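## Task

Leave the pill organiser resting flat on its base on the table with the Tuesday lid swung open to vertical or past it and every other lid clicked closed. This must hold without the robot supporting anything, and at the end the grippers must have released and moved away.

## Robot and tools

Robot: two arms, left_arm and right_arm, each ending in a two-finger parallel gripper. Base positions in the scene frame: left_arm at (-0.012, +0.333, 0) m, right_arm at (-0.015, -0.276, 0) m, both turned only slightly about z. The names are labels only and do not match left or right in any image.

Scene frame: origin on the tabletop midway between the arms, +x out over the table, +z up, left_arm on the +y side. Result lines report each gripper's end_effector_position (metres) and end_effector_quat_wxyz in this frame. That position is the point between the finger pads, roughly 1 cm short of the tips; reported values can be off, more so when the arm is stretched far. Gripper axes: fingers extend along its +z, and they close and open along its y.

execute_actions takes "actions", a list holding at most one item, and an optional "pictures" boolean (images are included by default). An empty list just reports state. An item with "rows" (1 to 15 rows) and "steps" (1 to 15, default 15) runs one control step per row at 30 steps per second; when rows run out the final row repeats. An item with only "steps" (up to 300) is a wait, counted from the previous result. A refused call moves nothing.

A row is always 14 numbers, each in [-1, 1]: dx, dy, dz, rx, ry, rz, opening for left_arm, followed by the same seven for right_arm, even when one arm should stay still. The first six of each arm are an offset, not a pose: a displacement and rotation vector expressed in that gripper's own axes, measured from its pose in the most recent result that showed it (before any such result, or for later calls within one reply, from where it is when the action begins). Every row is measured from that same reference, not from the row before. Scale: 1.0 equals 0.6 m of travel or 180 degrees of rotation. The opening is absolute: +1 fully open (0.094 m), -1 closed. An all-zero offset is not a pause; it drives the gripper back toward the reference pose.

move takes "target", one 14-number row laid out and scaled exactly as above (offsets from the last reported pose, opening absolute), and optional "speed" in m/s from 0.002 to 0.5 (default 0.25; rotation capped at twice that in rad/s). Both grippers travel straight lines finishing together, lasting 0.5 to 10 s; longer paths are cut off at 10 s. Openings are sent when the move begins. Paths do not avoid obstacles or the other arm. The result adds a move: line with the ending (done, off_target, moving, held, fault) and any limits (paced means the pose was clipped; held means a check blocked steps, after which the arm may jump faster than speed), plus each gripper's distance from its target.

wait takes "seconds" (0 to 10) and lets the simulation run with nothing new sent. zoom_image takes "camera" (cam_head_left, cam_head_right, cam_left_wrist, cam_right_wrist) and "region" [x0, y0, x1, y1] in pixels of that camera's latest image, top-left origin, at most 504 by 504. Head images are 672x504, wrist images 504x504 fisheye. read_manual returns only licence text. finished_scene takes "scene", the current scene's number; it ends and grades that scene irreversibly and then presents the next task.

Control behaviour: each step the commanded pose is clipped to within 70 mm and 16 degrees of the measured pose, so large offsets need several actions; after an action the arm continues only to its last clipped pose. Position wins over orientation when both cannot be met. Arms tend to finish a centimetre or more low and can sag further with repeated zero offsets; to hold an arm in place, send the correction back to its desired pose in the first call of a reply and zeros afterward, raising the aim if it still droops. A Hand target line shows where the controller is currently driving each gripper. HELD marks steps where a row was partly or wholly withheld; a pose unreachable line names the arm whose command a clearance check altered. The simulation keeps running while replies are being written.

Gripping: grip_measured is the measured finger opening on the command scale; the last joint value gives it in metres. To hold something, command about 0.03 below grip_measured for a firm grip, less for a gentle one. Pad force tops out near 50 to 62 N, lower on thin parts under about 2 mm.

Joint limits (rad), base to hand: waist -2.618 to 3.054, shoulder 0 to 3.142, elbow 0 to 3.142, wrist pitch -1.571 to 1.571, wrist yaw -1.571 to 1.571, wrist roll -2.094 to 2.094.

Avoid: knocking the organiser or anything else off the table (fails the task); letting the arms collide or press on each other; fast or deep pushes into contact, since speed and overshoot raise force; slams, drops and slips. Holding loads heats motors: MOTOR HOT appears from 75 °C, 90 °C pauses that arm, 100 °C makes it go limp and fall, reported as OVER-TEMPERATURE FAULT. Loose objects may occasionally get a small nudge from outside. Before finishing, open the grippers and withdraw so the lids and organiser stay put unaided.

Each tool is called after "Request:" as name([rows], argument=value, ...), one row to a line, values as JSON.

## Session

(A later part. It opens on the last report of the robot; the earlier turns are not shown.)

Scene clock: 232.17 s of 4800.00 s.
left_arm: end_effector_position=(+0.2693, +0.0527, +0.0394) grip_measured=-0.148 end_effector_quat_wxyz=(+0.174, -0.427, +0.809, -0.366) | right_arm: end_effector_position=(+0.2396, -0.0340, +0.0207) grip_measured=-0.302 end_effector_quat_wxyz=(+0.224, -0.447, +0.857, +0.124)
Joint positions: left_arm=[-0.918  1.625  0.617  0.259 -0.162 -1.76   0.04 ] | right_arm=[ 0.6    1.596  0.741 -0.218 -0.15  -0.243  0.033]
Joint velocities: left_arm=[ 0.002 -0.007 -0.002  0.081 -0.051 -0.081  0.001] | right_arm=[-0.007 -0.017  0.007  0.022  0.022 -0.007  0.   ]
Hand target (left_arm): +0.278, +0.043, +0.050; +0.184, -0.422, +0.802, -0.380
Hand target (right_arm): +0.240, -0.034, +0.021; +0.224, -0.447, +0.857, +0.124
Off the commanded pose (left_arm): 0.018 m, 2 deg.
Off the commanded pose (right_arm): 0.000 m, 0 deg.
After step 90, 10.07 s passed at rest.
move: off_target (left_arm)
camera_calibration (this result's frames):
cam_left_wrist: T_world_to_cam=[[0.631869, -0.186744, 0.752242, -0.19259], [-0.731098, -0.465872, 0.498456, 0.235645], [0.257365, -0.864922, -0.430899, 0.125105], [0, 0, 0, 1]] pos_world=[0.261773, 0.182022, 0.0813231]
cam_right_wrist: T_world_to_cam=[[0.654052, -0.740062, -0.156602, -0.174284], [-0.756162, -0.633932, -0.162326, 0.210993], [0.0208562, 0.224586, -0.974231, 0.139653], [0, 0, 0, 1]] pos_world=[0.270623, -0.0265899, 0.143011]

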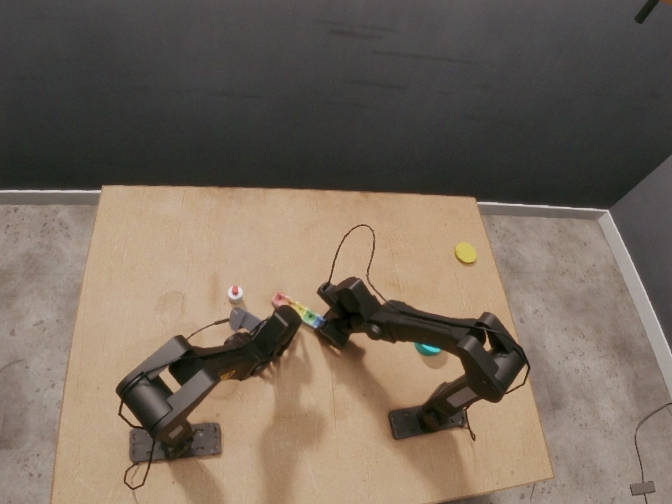

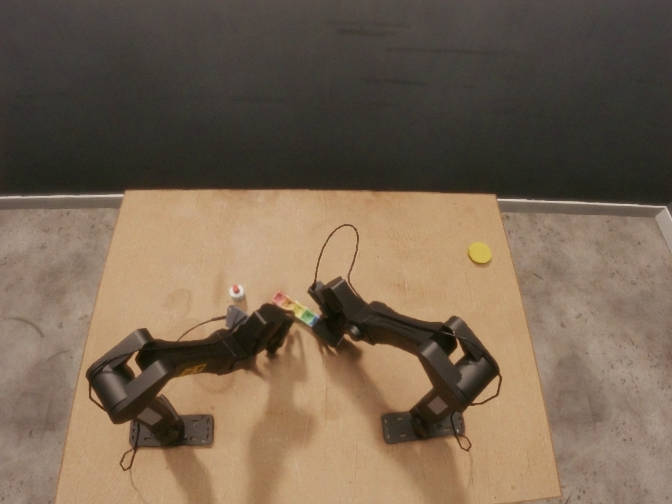

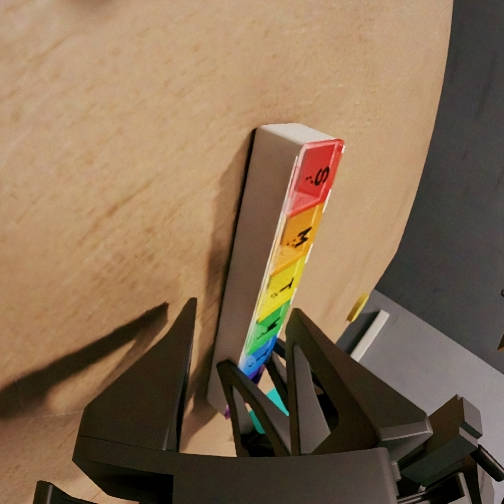

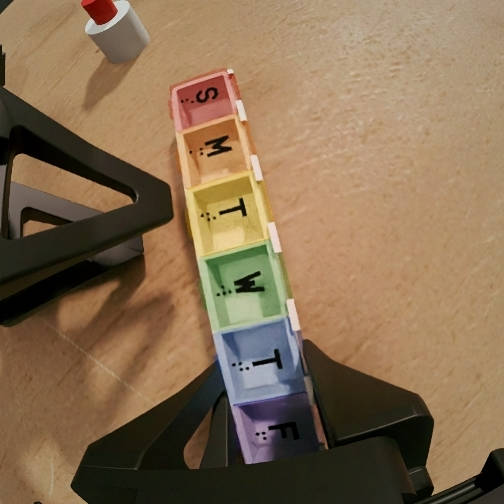

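Request:
move(target=[0,-0.050,0.0255,0.015,0,0,-0.15, 0,0,0,0,0,0,-0.35], speed=0.03)

Request:
zoom_image(camera="cam_right_wrist", region=[90, 150, 250, 290])

Request:
zoom_image(camera="cam_left_wrist", region=[170, 200, 350, 380])

Scene clock: 250.40 s of 4800.00 s.
left_arm: end_effector_position=(+0.2832, +0.0412, +0.0413) grip_measured=-0.148 end_effector_quat_wxyz=(+0.175, -0.425, +0.807, -0.372) | right_arm: end_effector_position=(+0.2396, -0.0340, +0.0207) grip_measured=-0.302 end_effector_quat_wxyz=(+0.224, -0.447, +0.857, +0.124)
Joint positions: left_arm=[-0.906  1.681  0.677  0.27  -0.15  -1.75   0.04 ] | right_arm=[ 0.6    1.596  0.741 -0.218 -0.15  -0.243  0.033]
Joint velocities: left_arm=[-0.007 -0.012  0.007 -0.095  0.007 -0.037 -0.001] | right_arm=[-0.002 -0.002 -0.007  0.007 -0.022 -0.022 -0.001]
Hand target (left_arm): +0.295, +0.035, +0.051; +0.185, -0.422, +0.800, -0.384
Hand target (right_arm): +0.240, -0.034, +0.021; +0.224, -0.447, +0.857, +0.124
Off the commanded pose (left_arm): 0.017 m, 2 deg.
Off the commanded pose (right_arm): 0.000 m, 0 deg.
After step 90, 13.83 s passed at rest.
move: off_target (left_arm)
camera_calibration (this result's frames):
cam_left_wrist: T_world_to_cam=[[0.625373, -0.180577, 0.759145, -0.203563], [-0.736265, -0.458829, 0.497384, 0.240767], [0.258502, -0.869982, -0.419892, 0.111846], [0, 0, 0, 1]] pos_world=[0.275659, 0.171016, 0.0817439]
cam_right_wrist: T_world_to_cam=[[0.654052, -0.740062, -0.156602, -0.174284], [-0.756162, -0.633932, -0.162326, 0.210993], [0.0208562, 0.224586, -0.974231, 0.139653], [0, 0, 0, 1]] pos_world=[0.270623, -0.0265899, 0.143011]

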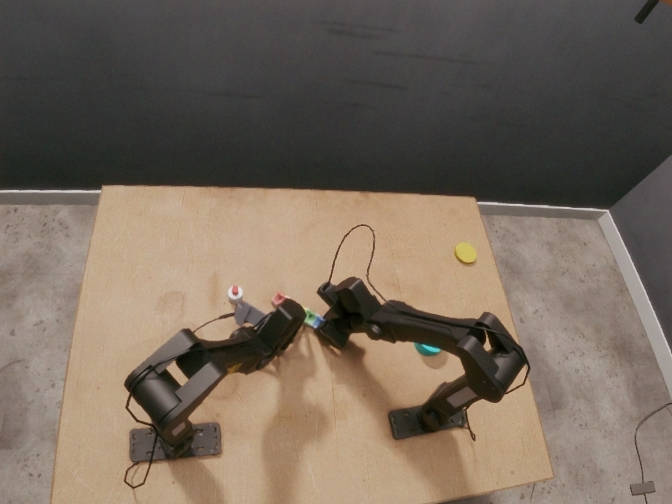

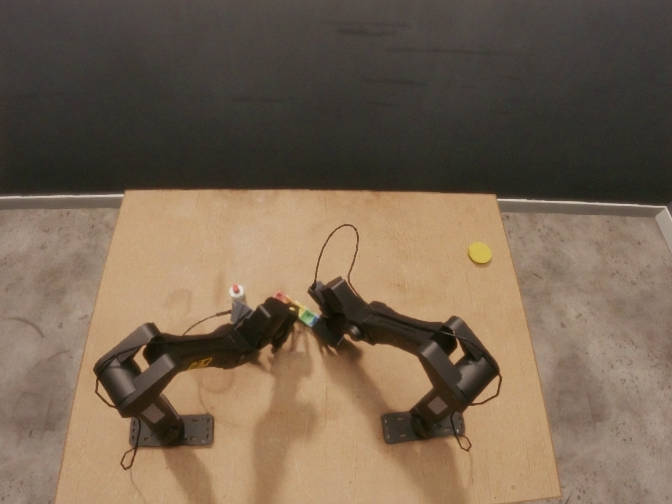

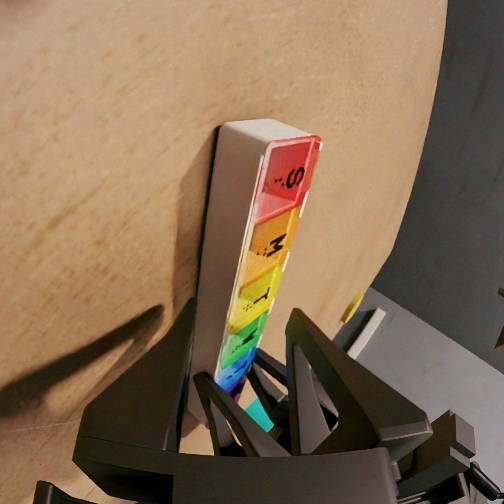

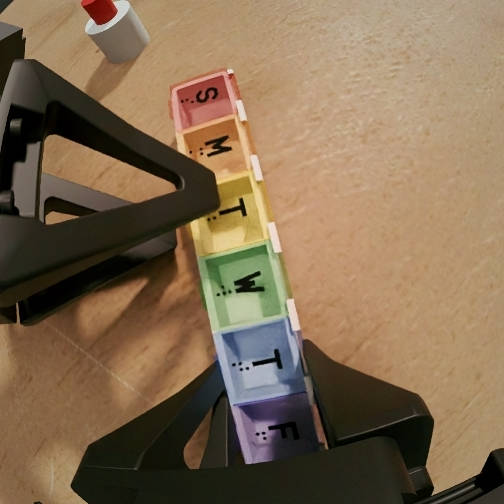

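Region (90, 150, 250, 290) of cam_right_wrist's 504x504 image, scaled by 3.150, with more detail than that image has; it fills the top 441 rows of this view, and the rest is white.

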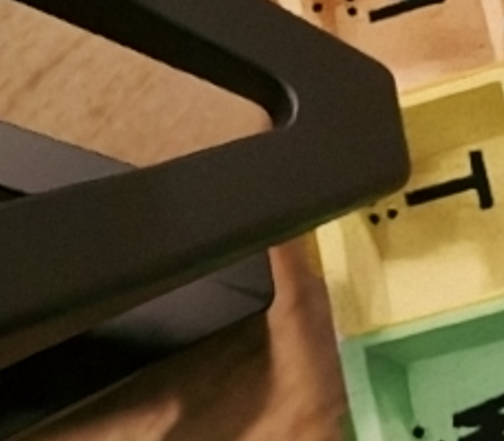

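Region (170, 200, 350, 380) of cam_left_wrist's 504x504 image, scaled by 2.800, with more detail than that image has.

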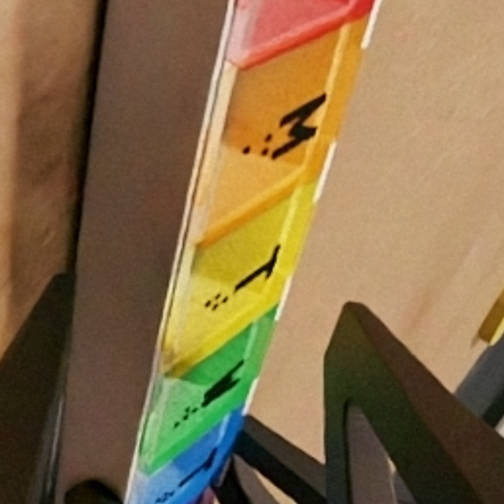

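Request:
move(target=[0,-0.0435,0.0155,0.015,0,0,-0.15, 0,0,0,0,0,0,-0.35], speed=0.03)

Request:
zoom_image(camera="cam_right_wrist", region=[90, 150, 250, 290])

Request:
zoom_image(camera="cam_left_wrist", region=[170, 200, 350, 380])

Scene clock: 258.67 s of 4800.00 s.
left_arm: end_effector_position=(+0.2911, +0.0338, +0.0444) grip_measured=-0.148 end_effector_quat_wxyz=(+0.175, -0.423, +0.805, -0.378) | right_arm: end_effector_position=(+0.2396, -0.0340, +0.0207) grip_measured=-0.302 end_effector_quat_wxyz=(+0.224, -0.447, +0.857, +0.124)
Joint positions: left_arm=[-0.901  1.708  0.713  0.274 -0.143 -1.746  0.04 ] | right_arm=[ 0.6    1.596  0.741 -0.218 -0.15  -0.243  0.033]
Joint velocities: left_arm=[-0.002  0.022 -0.022 -0.007 -0.022 -0.095 -0.001] | right_arm=[-0.007 -0.012 -0.007 -0.007  0.037  0.051  0.   ]
Hand target (left_arm): +0.303, +0.028, +0.055; +0.185, -0.420, +0.798, -0.391
Hand target (right_arm): +0.240, -0.034, +0.021; +0.224, -0.447, +0.857, +0.124
Off the commanded pose (left_arm): 0.017 m, 2 deg.
Off the commanded pose (right_arm): 0.000 m, 0 deg.
After step 90, 4.03 s passed at rest.
move: off_target (left_arm)
camera_calibration (this result's frames):
cam_left_wrist: T_world_to_cam=[[0.619504, -0.174377, 0.76538, -0.211012], [-0.740957, -0.45187, 0.496786, 0.242812], [0.259224, -0.874875, -0.409141, 0.104183], [0, 0, 0, 1]] pos_world=[0.283629, 0.164071, 0.0835046]
cam_right_wrist: T_world_to_cam=[[0.654052, -0.740062, -0.156602, -0.174284], [-0.756162, -0.633932, -0.162326, 0.210993], [0.0208562, 0.224586, -0.974231, 0.139653], [0, 0, 0, 1]] pos_world=[0.270623, -0.0265899, 0.143011]

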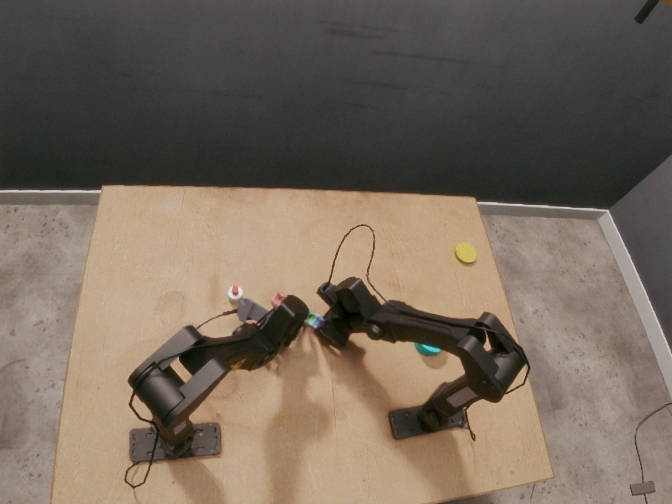

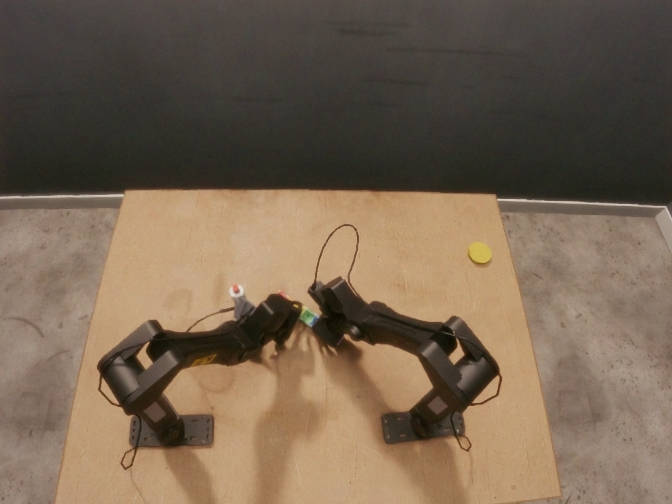

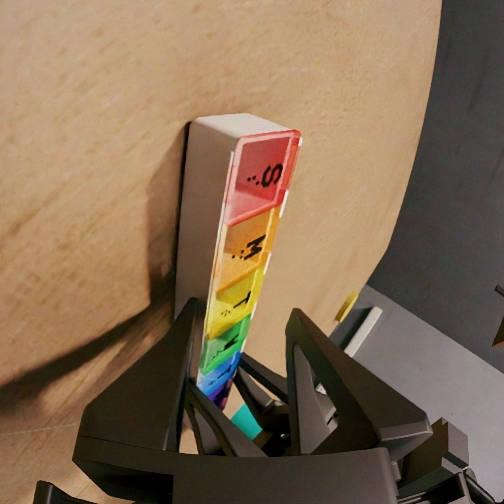

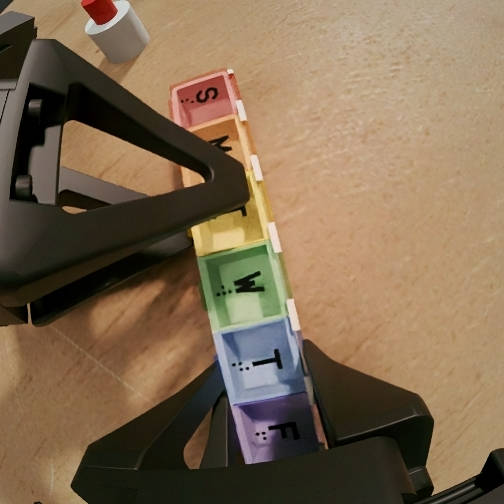

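Region (90, 150, 250, 290) of cam_right_wrist's 504x504 image, scaled by 3.150, with more detail than that image has; it fills the top 441 rows of this view, and the rest is white.

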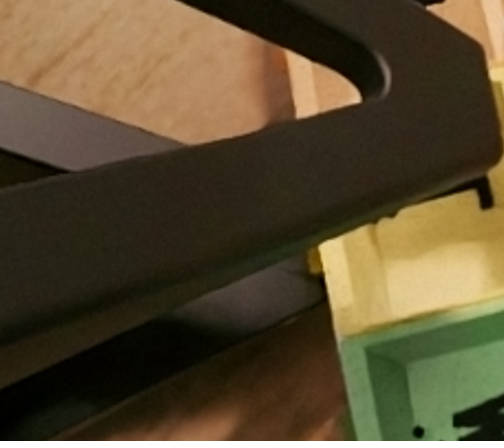

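Region (170, 200, 350, 380) of cam_left_wrist's 504x504 image, scaled by 2.800, with more detail than that image has.

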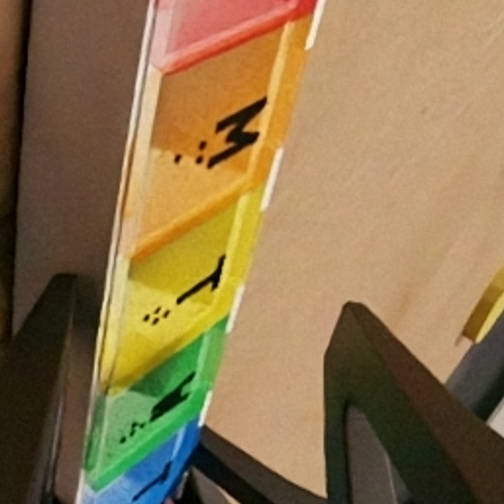

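Request:
move(target=[0,-0.048,-0.021,0.015,0,0,-0.15, 0,0,0,0,0,0,-0.35], speed=0.03)

Request:
zoom_image(camera="cam_right_wrist", region=[130, 130, 290, 290])

Request:
zoom_image(camera="cam_left_wrist", region=[150, 200, 330, 380])

Scene clock: 264.57 s of 4800.00 s.
left_arm: end_effector_position=(+0.2873, +0.0375, +0.0463) grip_measured=-0.148 end_effector_quat_wxyz=(+0.172, -0.425, +0.808, -0.370) | right_arm: end_effector_position=(+0.2396, -0.0340, +0.0207) grip_measured=-0.302 end_effector_quat_wxyz=(+0.224, -0.447, +0.857, +0.124)
Joint positions: left_arm=[-0.901  1.684  0.713  0.23  -0.141 -1.747  0.04 ] | right_arm=[ 0.6    1.596  0.741 -0.218 -0.15  -0.243  0.033]
Joint velocities: left_arm=[-0.002 -0.007 -0.012 -0.051 -0.037  0.022  0.001] | right_arm=[-0.002 -0.012 -0.007  0.007  0.007  0.007 -0.   ]
Hand target (left_arm): +0.299, +0.030, +0.075; +0.185, -0.419, +0.795, -0.397
Hand target (right_arm): +0.240, -0.034, +0.021; +0.224, -0.447, +0.857, +0.124
Off the commanded pose (left_arm): 0.032 m, 4 deg.
Off the commanded pose (right_arm): 0.000 m, 0 deg.
After step 90, 1.60 s passed at rest.
move: off_target (left_arm)
camera_calibration (this result's frames):
cam_left_wrist: T_world_to_cam=[[0.630232, -0.183943, 0.754302, -0.211653], [-0.734142, -0.457356, 0.501858, 0.238728], [0.252672, -0.870052, -0.423281, 0.111496], [0, 0, 0, 1]] pos_world=[0.280479, 0.167259, 0.0870372]
cam_right_wrist: T_world_to_cam=[[0.654052, -0.740062, -0.156602, -0.174284], [-0.756162, -0.633932, -0.162326, 0.210993], [0.0208562, 0.224586, -0.974231, 0.139653], [0, 0, 0, 1]] pos_world=[0.270623, -0.0265899, 0.143011]

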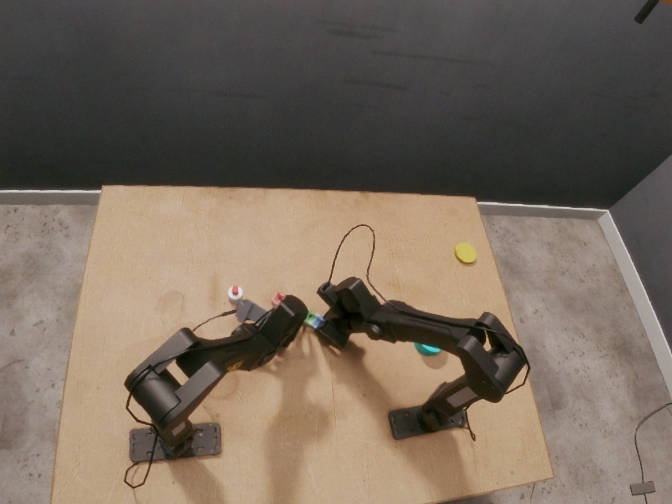

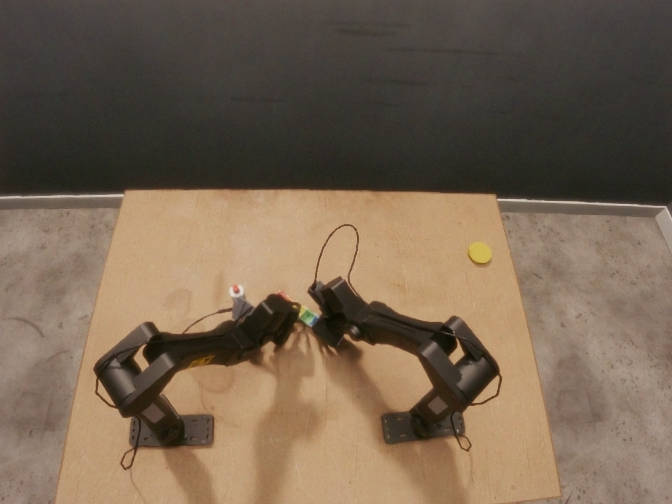

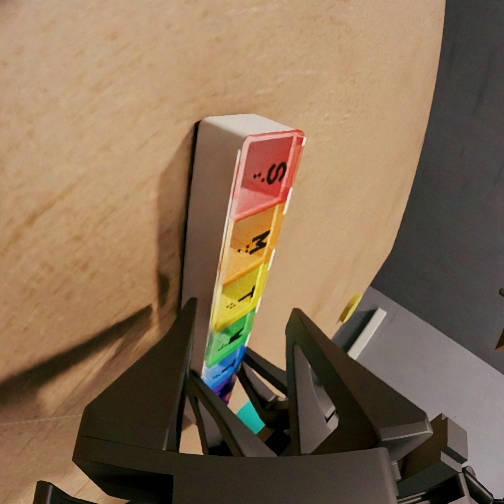

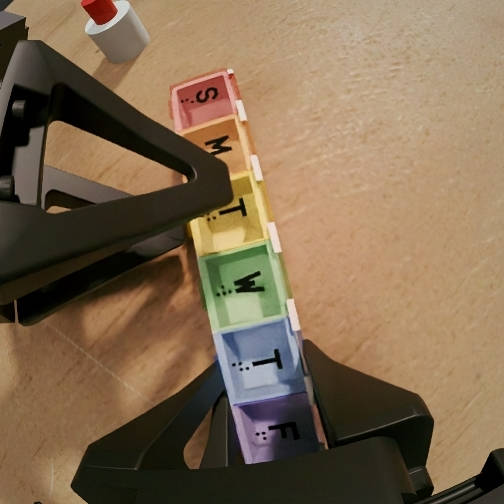

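Region (130, 130, 290, 290) of cam_right_wrist's 504x504 image, scaled by 3.150, with more detail than that image has.

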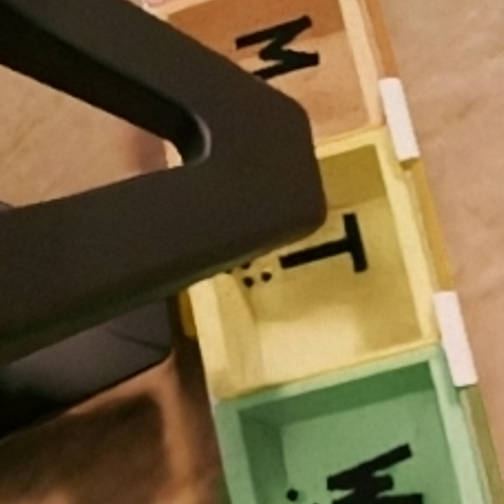

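Region (150, 200, 330, 380) of cam_left_wrist's 504x504 image, scaled by 2.800, with more detail than that image has.

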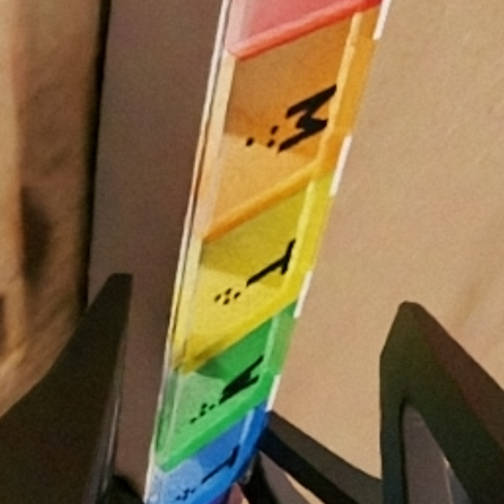

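Request:
move(target=[0,-0.055,0.030,0.02,0,0,-0.15, 0,0,0,0,0,0,-0.35], speed=0.03)

Request:
zoom_image(camera="cam_right_wrist", region=[130, 130, 290, 290])

Request:
zoom_image(camera="cam_left_wrist", region=[150, 200, 330, 380])

Scene clock: 273.83 s of 4800.00 s.
left_arm: end_effector_position=(+0.2979, +0.0267, +0.0422) grip_measured=-0.148 end_effector_quat_wxyz=(+0.169, -0.422, +0.810, -0.370) | right_arm: end_effector_position=(+0.2438, -0.0383, +0.0202) grip_measured=-0.302 end_effector_quat_wxyz=(+0.227, -0.439, +0.862, +0.113)
Joint positions: left_arm=[-0.893  1.747  0.768  0.238 -0.128 -1.739  0.04 ] | right_arm=[ 0.596  1.596  0.741 -0.217 -0.124 -0.234  0.033]
Joint velocities: left_arm=[ 0.007 -0.017 -0.017  0.007 -0.007  0.022 -0.001] | right_arm=[-0.007 -0.002 -0.002  0.051 -0.007 -0.066 -0.002]
Hand target (left_arm): +0.315, +0.018, +0.059; +0.185, -0.419, +0.796, -0.395
Hand target (right_arm): +0.240, -0.034, +0.021; +0.224, -0.447, +0.857, +0.124
Off the commanded pose (left_arm): 0.027 m, 4 deg.
Off the commanded pose (right_arm): 0.006 m, 2 deg.
After step 90, 4.77 s passed at rest.
move: off_target (left_arm)
camera_calibration (this result's frames):
cam_left_wrist: T_world_to_cam=[[0.630693, -0.188644, 0.752755, -0.217212], [-0.736628, -0.450696, 0.504235, 0.244164], [0.244143, -0.872517, -0.423211, 0.100299], [0, 0, 0, 1]] pos_world=[0.292365, 0.156581, 0.0828395]
cam_right_wrist: T_world_to_cam=[[0.637205, -0.758195, -0.138236, -0.177246], [-0.769796, -0.617482, -0.161649, 0.215307], [0.0372029, 0.209417, -0.977118, 0.135563], [0, 0, 0, 1]] pos_world=[0.273641, -0.0298279, 0.142763]

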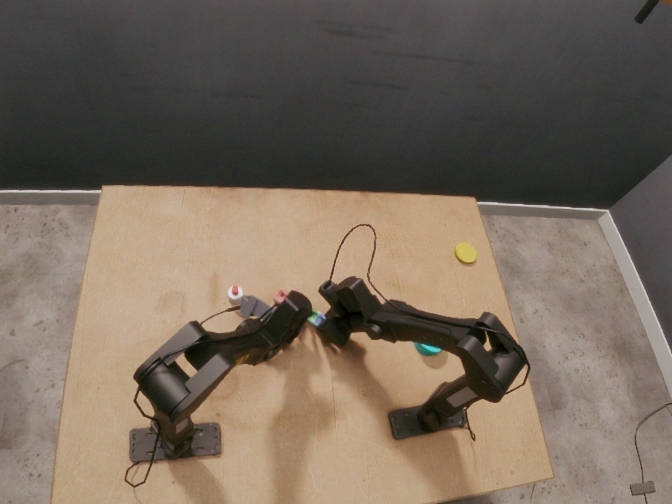

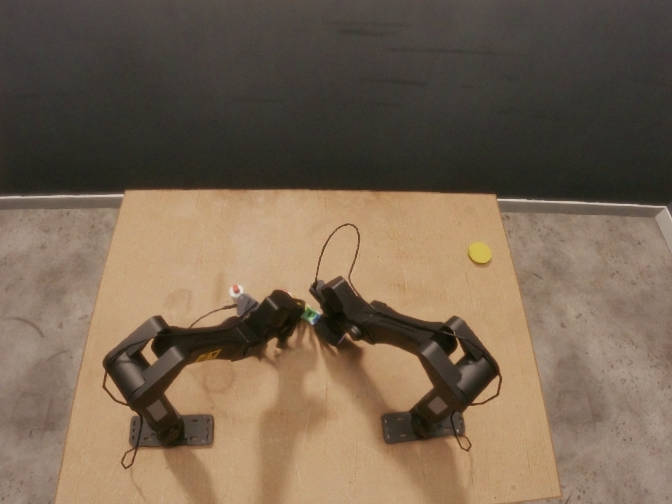

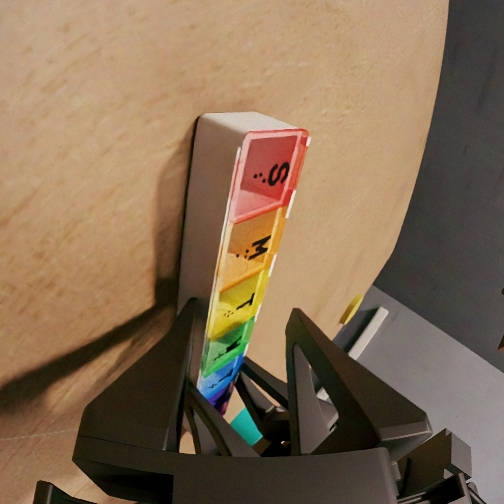

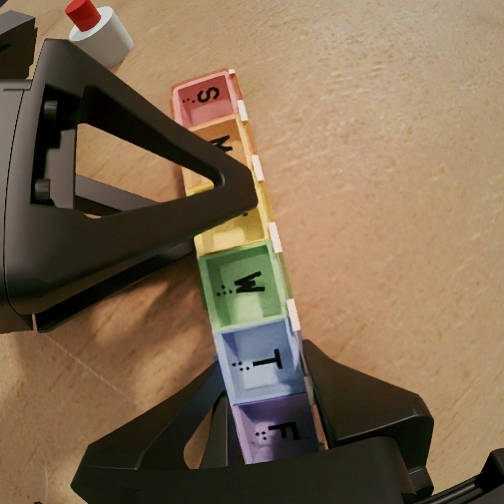

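Region (130, 130, 290, 290) of cam_right_wrist's 504x504 image, scaled by 3.150, with more detail than that image has.

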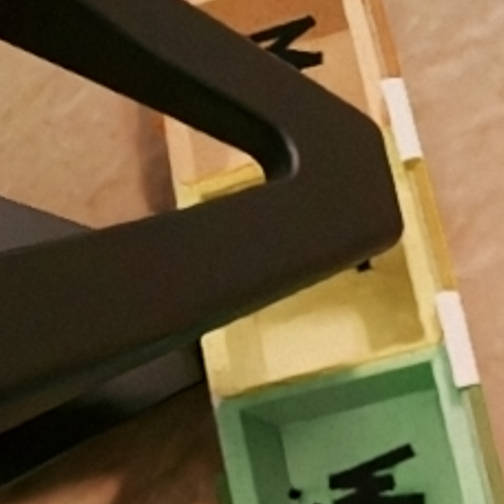

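Region (150, 200, 330, 380) of cam_left_wrist's 504x504 image, scaled by 2.800, with more detail than that image has.

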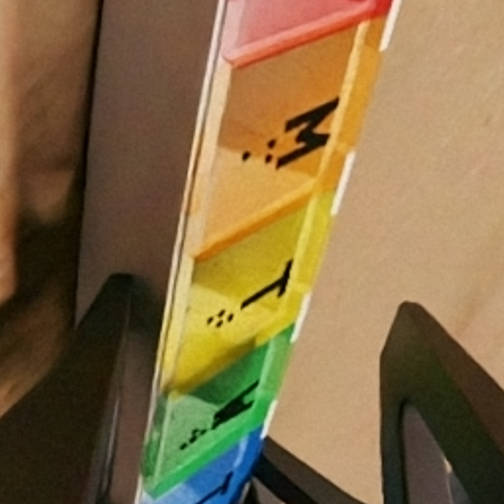

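Request:
move(target=[0,-0.069,-0.035,0.02,0,0,-0.15, 0.001,0.014,0.007,0,0,0,-0.35], speed=0.03)

Request:
zoom_image(camera="cam_right_wrist", region=[130, 130, 290, 290])

Request:
zoom_image(camera="cam_left_wrist", region=[150, 200, 330, 380])

Scene clock: 282.50 s of 4800.00 s.
left_arm: end_effector_position=(+0.2937, +0.0308, +0.0514) grip_measured=-0.148 end_effector_quat_wxyz=(+0.164, -0.424, +0.817, -0.356) | right_arm: end_effector_position=(+0.2415, -0.0337, +0.0208) grip_measured=-0.302 end_effector_quat_wxyz=(+0.229, -0.435, +0.863, +0.114)
Joint positions: left_arm=[-0.893  1.702  0.793  0.136 -0.126 -1.739  0.04 ] | right_arm=[ 0.615  1.596  0.741 -0.211 -0.113 -0.208  0.033]
Joint velocities: left_arm=[-0.007  0.007  0.007  0.007 -0.007 -0.095  0.001] | right_arm=[ 0.012 -0.002 -0.002  0.007 -0.037 -0.051 -0.   ]
Hand target (left_arm): +0.308, +0.021, +0.087; +0.182, -0.416, +0.798, -0.396
Hand target (right_arm): +0.238, -0.032, +0.016; +0.227, -0.439, +0.862, +0.113
Off the commanded pose (left_arm): 0.040 m, 5 deg.
Off the commanded pose (right_arm): 0.006 m, 1 deg.
After step 90, 3.87 s passed at rest.
move: off_target (left_arm)
camera_calibration (this result's frames):
cam_left_wrist: T_world_to_cam=[[0.647596, -0.206993, 0.73333, -0.224124], [-0.72562, -0.461282, 0.510583, 0.234998], [0.232585, -0.86277, -0.448922, 0.113196], [0, 0, 0, 1]] pos_world=[0.289333, 0.15967, 0.0951872]
cam_right_wrist: T_world_to_cam=[[0.631406, -0.762458, -0.141369, -0.170887], [-0.774447, -0.610739, -0.165015, 0.217835], [0.0394771, 0.213674, -0.976107, 0.134834], [0, 0, 0, 1]] pos_world=[0.271278, -0.0260641, 0.143401]

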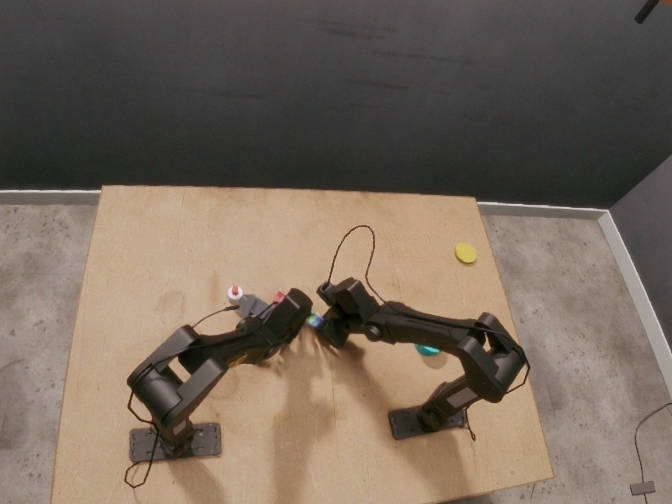

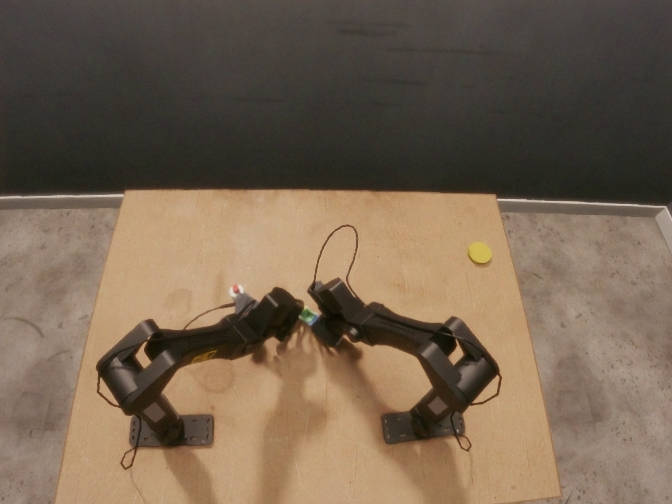

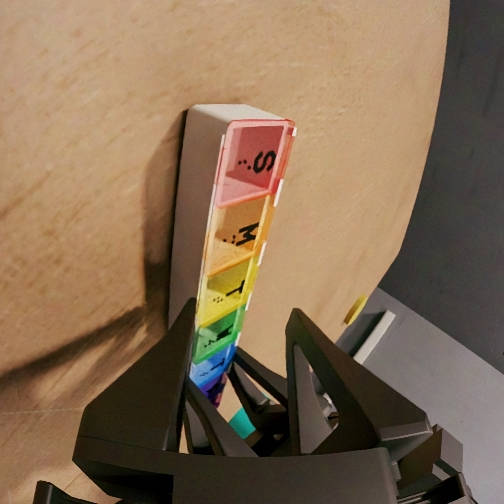

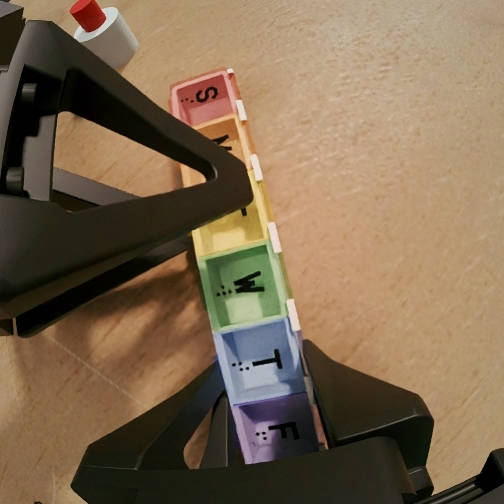

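Region (130, 130, 290, 290) of cam_right_wrist's 504x504 image, scaled by 3.150, with more detail than that image has.

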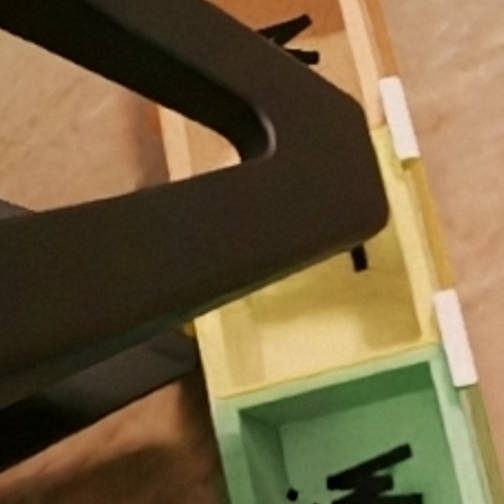

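Region (150, 200, 330, 380) of cam_left_wrist's 504x504 image, scaled by 2.800, with more detail than that image has.

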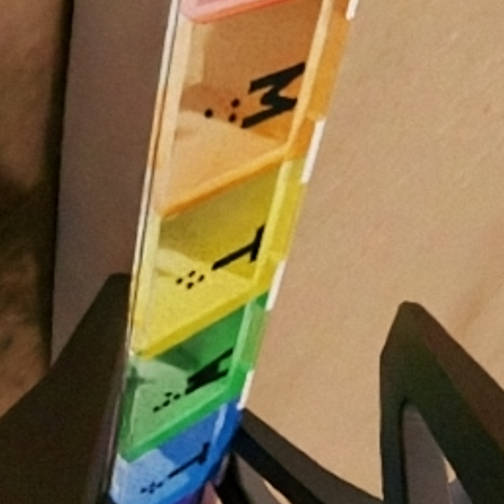

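Request:
move(target=[0,-0.062,-0.032,0.05,0,0,-0.4, 0,0.005,0.007,0,0,0,-0.35], speed=0.03)

Request:
zoom_image(camera="cam_right_wrist", region=[130, 130, 290, 290])

Request:
zoom_image(camera="cam_left_wrist", region=[150, 200, 330, 380])

Scene clock: 293.17 s of 4800.00 s.
left_arm: end_effector_position=(+0.3030, +0.0230, +0.0770) grip_measured=-0.398 end_effector_quat_wxyz=(+0.183, -0.415, +0.794, -0.404) | right_arm: end_effector_position=(+0.2409, -0.0332, +0.0203) grip_measured=-0.302 end_effector_quat_wxyz=(+0.228, -0.433, +0.864, +0.114)
Joint positions: left_arm=[-0.893  1.668  0.776  0.233 -0.135 -1.731  0.028] | right_arm=[ 0.618  1.597  0.741 -0.211 -0.112 -0.202  0.033]
Joint velocities: left_arm=[ 0.012 -0.012  0.007  0.037 -0.007 -0.095  0.   ] | right_arm=[ 0.007 -0.012  0.007  0.007 -0.051  0.037 -0.001]
Hand target (left_arm): +0.304, +0.024, +0.092; +0.196, -0.409, +0.787, -0.419
Hand target (right_arm): +0.240, -0.030, +0.017; +0.229, -0.435, +0.863, +0.114
Off the commanded pose (left_arm): 0.015 m, 3 deg.
Off the commanded pose (right_arm): 0.004 m, 0 deg.
After step 90, 4.77 s passed at rest.
move: off_target (left_arm)
camera_calibration (this result's frames):
cam_left_wrist: T_world_to_cam=[[0.583353, -0.147409, 0.79873, -0.237471], [-0.766391, -0.425551, 0.481197, 0.238899], [0.268968, -0.892847, -0.36122, 0.0987288], [0, 0, 0, 1]] pos_world=[0.295065, 0.154808, 0.11038]
cam_right_wrist: T_world_to_cam=[[0.628318, -0.764617, -0.143449, -0.16951], [-0.777052, -0.607938, -0.163099, 0.218305], [0.0375005, 0.213945, -0.976126, 0.134767], [0, 0, 0, 1]] pos_world=[0.271087, -0.0257274, 0.142838]

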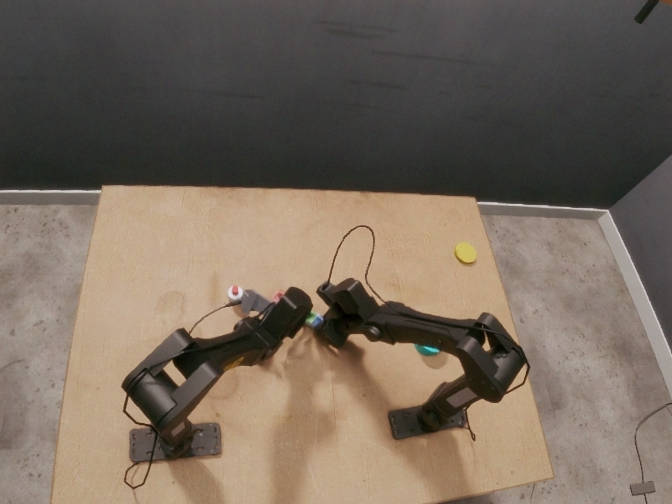

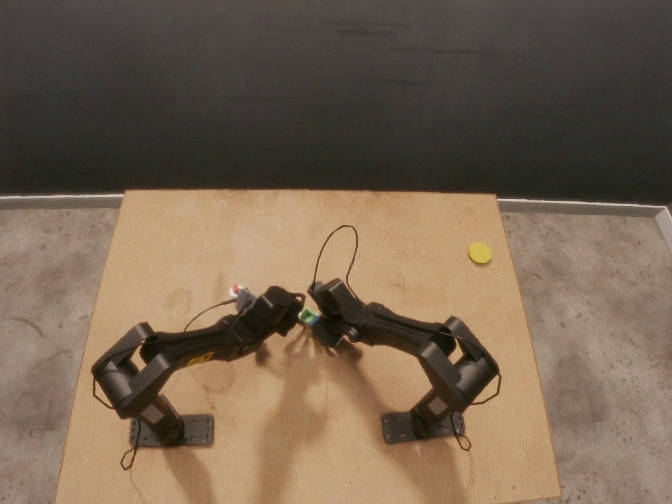

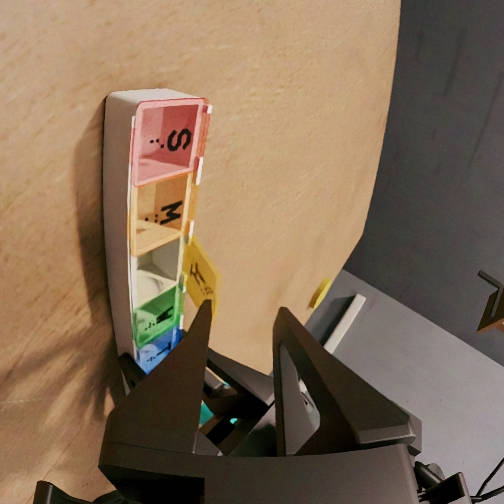

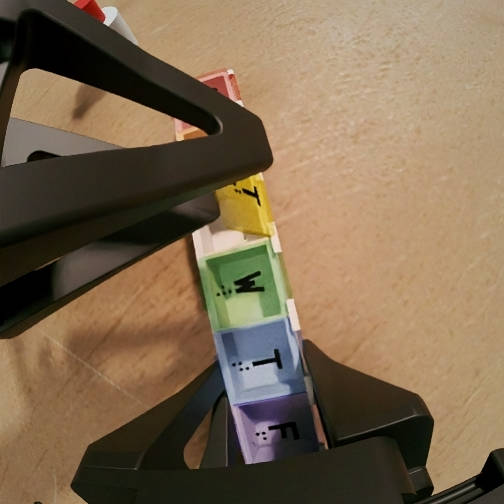

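Region (130, 130, 290, 290) of cam_right_wrist's 504x504 image, scaled by 3.150, with more detail than that image has.

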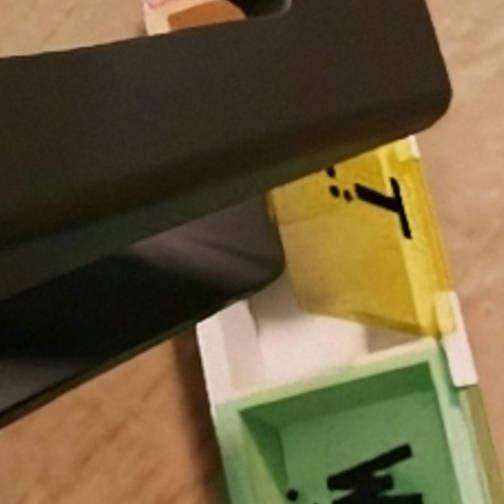

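Region (150, 200, 330, 380) of cam_left_wrist's 504x504 image, scaled by 2.800, with more detail than that image has.

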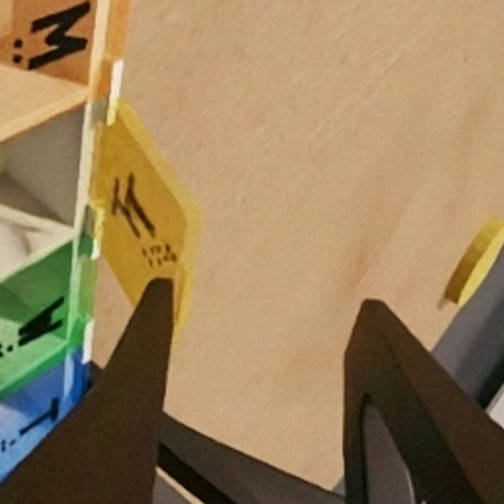

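Request:
move(target=[0,-0.052,0.055,0.02,0,0,0.0, 0,0,0.005,0,0,0,-0.35], speed=0.04)

Scene clock: 306.80 s of 4800.00 s.
left_arm: end_effector_position=(+0.3243, +0.0045, +0.0673) grip_measured=-0.002 end_effector_quat_wxyz=(+0.183, -0.413, +0.793, -0.409) | right_arm: end_effector_position=(+0.2429, -0.0348, +0.0203) grip_measured=-0.302 end_effector_quat_wxyz=(+0.230, -0.427, +0.868, +0.109)
Joint positions: left_arm=[-0.882  1.79   0.863  0.28  -0.123 -1.722  0.047] | right_arm=[ 0.618  1.597  0.741 -0.209 -0.098 -0.189  0.033]
Joint velocities: left_arm=[ 0.012 -0.002  0.027  0.007  0.066 -0.051 -0.   ] | right_arm=[ 0.012  0.002  0.007 -0.007 -0.066  0.022 -0.002]
Hand target (left_arm): +0.339, -0.002, +0.081; +0.196, -0.409, +0.782, -0.429
Hand target (right_arm): +0.242, -0.032, +0.018; +0.228, -0.433, +0.864, +0.114
Off the commanded pose (left_arm): 0.023 m, 3 deg.
Off the commanded pose (right_arm): 0.004 m, 1 deg.
After step 90, 9.23 s passed at rest.
move: off_target (left_arm)
camera_calibration (this result's frames):
cam_left_wrist: T_world_to_cam=[[0.577072, -0.143142, 0.804051, -0.243198], [-0.771316, -0.419127, 0.478962, 0.253669], [0.26844, -0.896573, -0.352274, 0.0725144], [0, 0, 0, 1]] pos_world=[0.316536, 0.136522, 0.0995906]
cam_right_wrist: T_world_to_cam=[[0.615203, -0.776334, -0.137225, -0.169337], [-0.787062, -0.594792, -0.16357, 0.221735], [0.0453649, 0.208634, -0.976941, 0.132913], [0, 0, 0, 1]] pos_world=[0.272666, -0.0273056, 0.142881]

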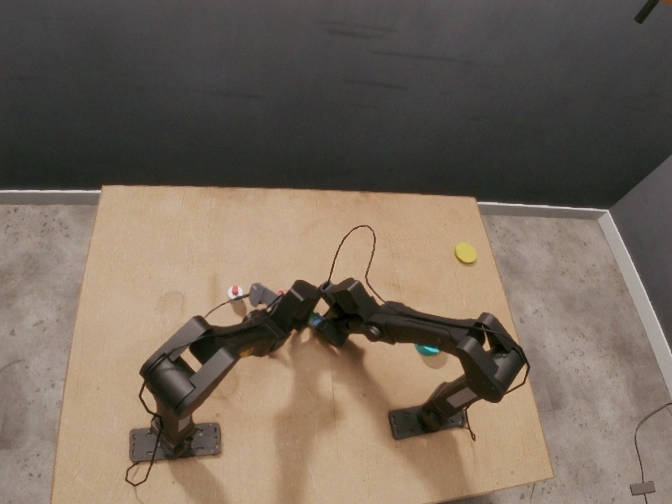

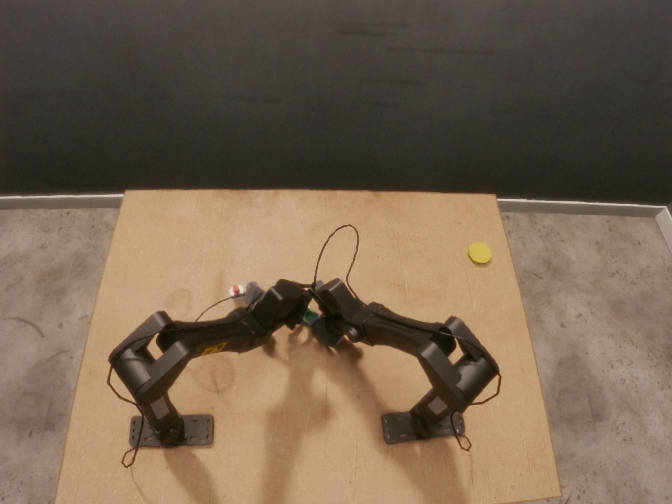

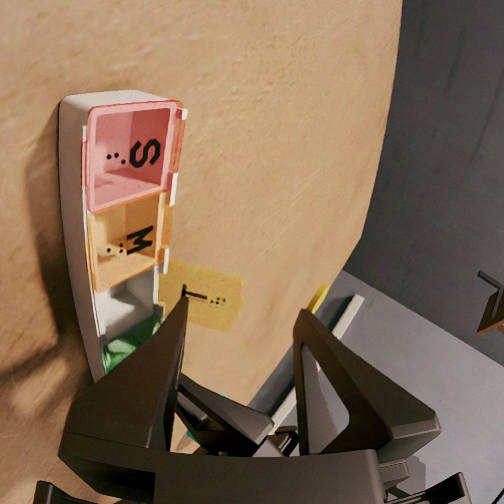

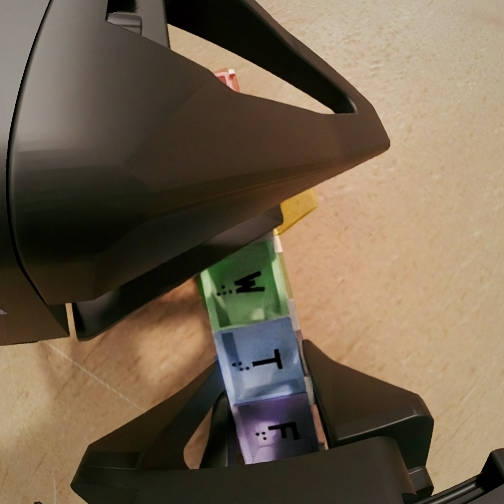

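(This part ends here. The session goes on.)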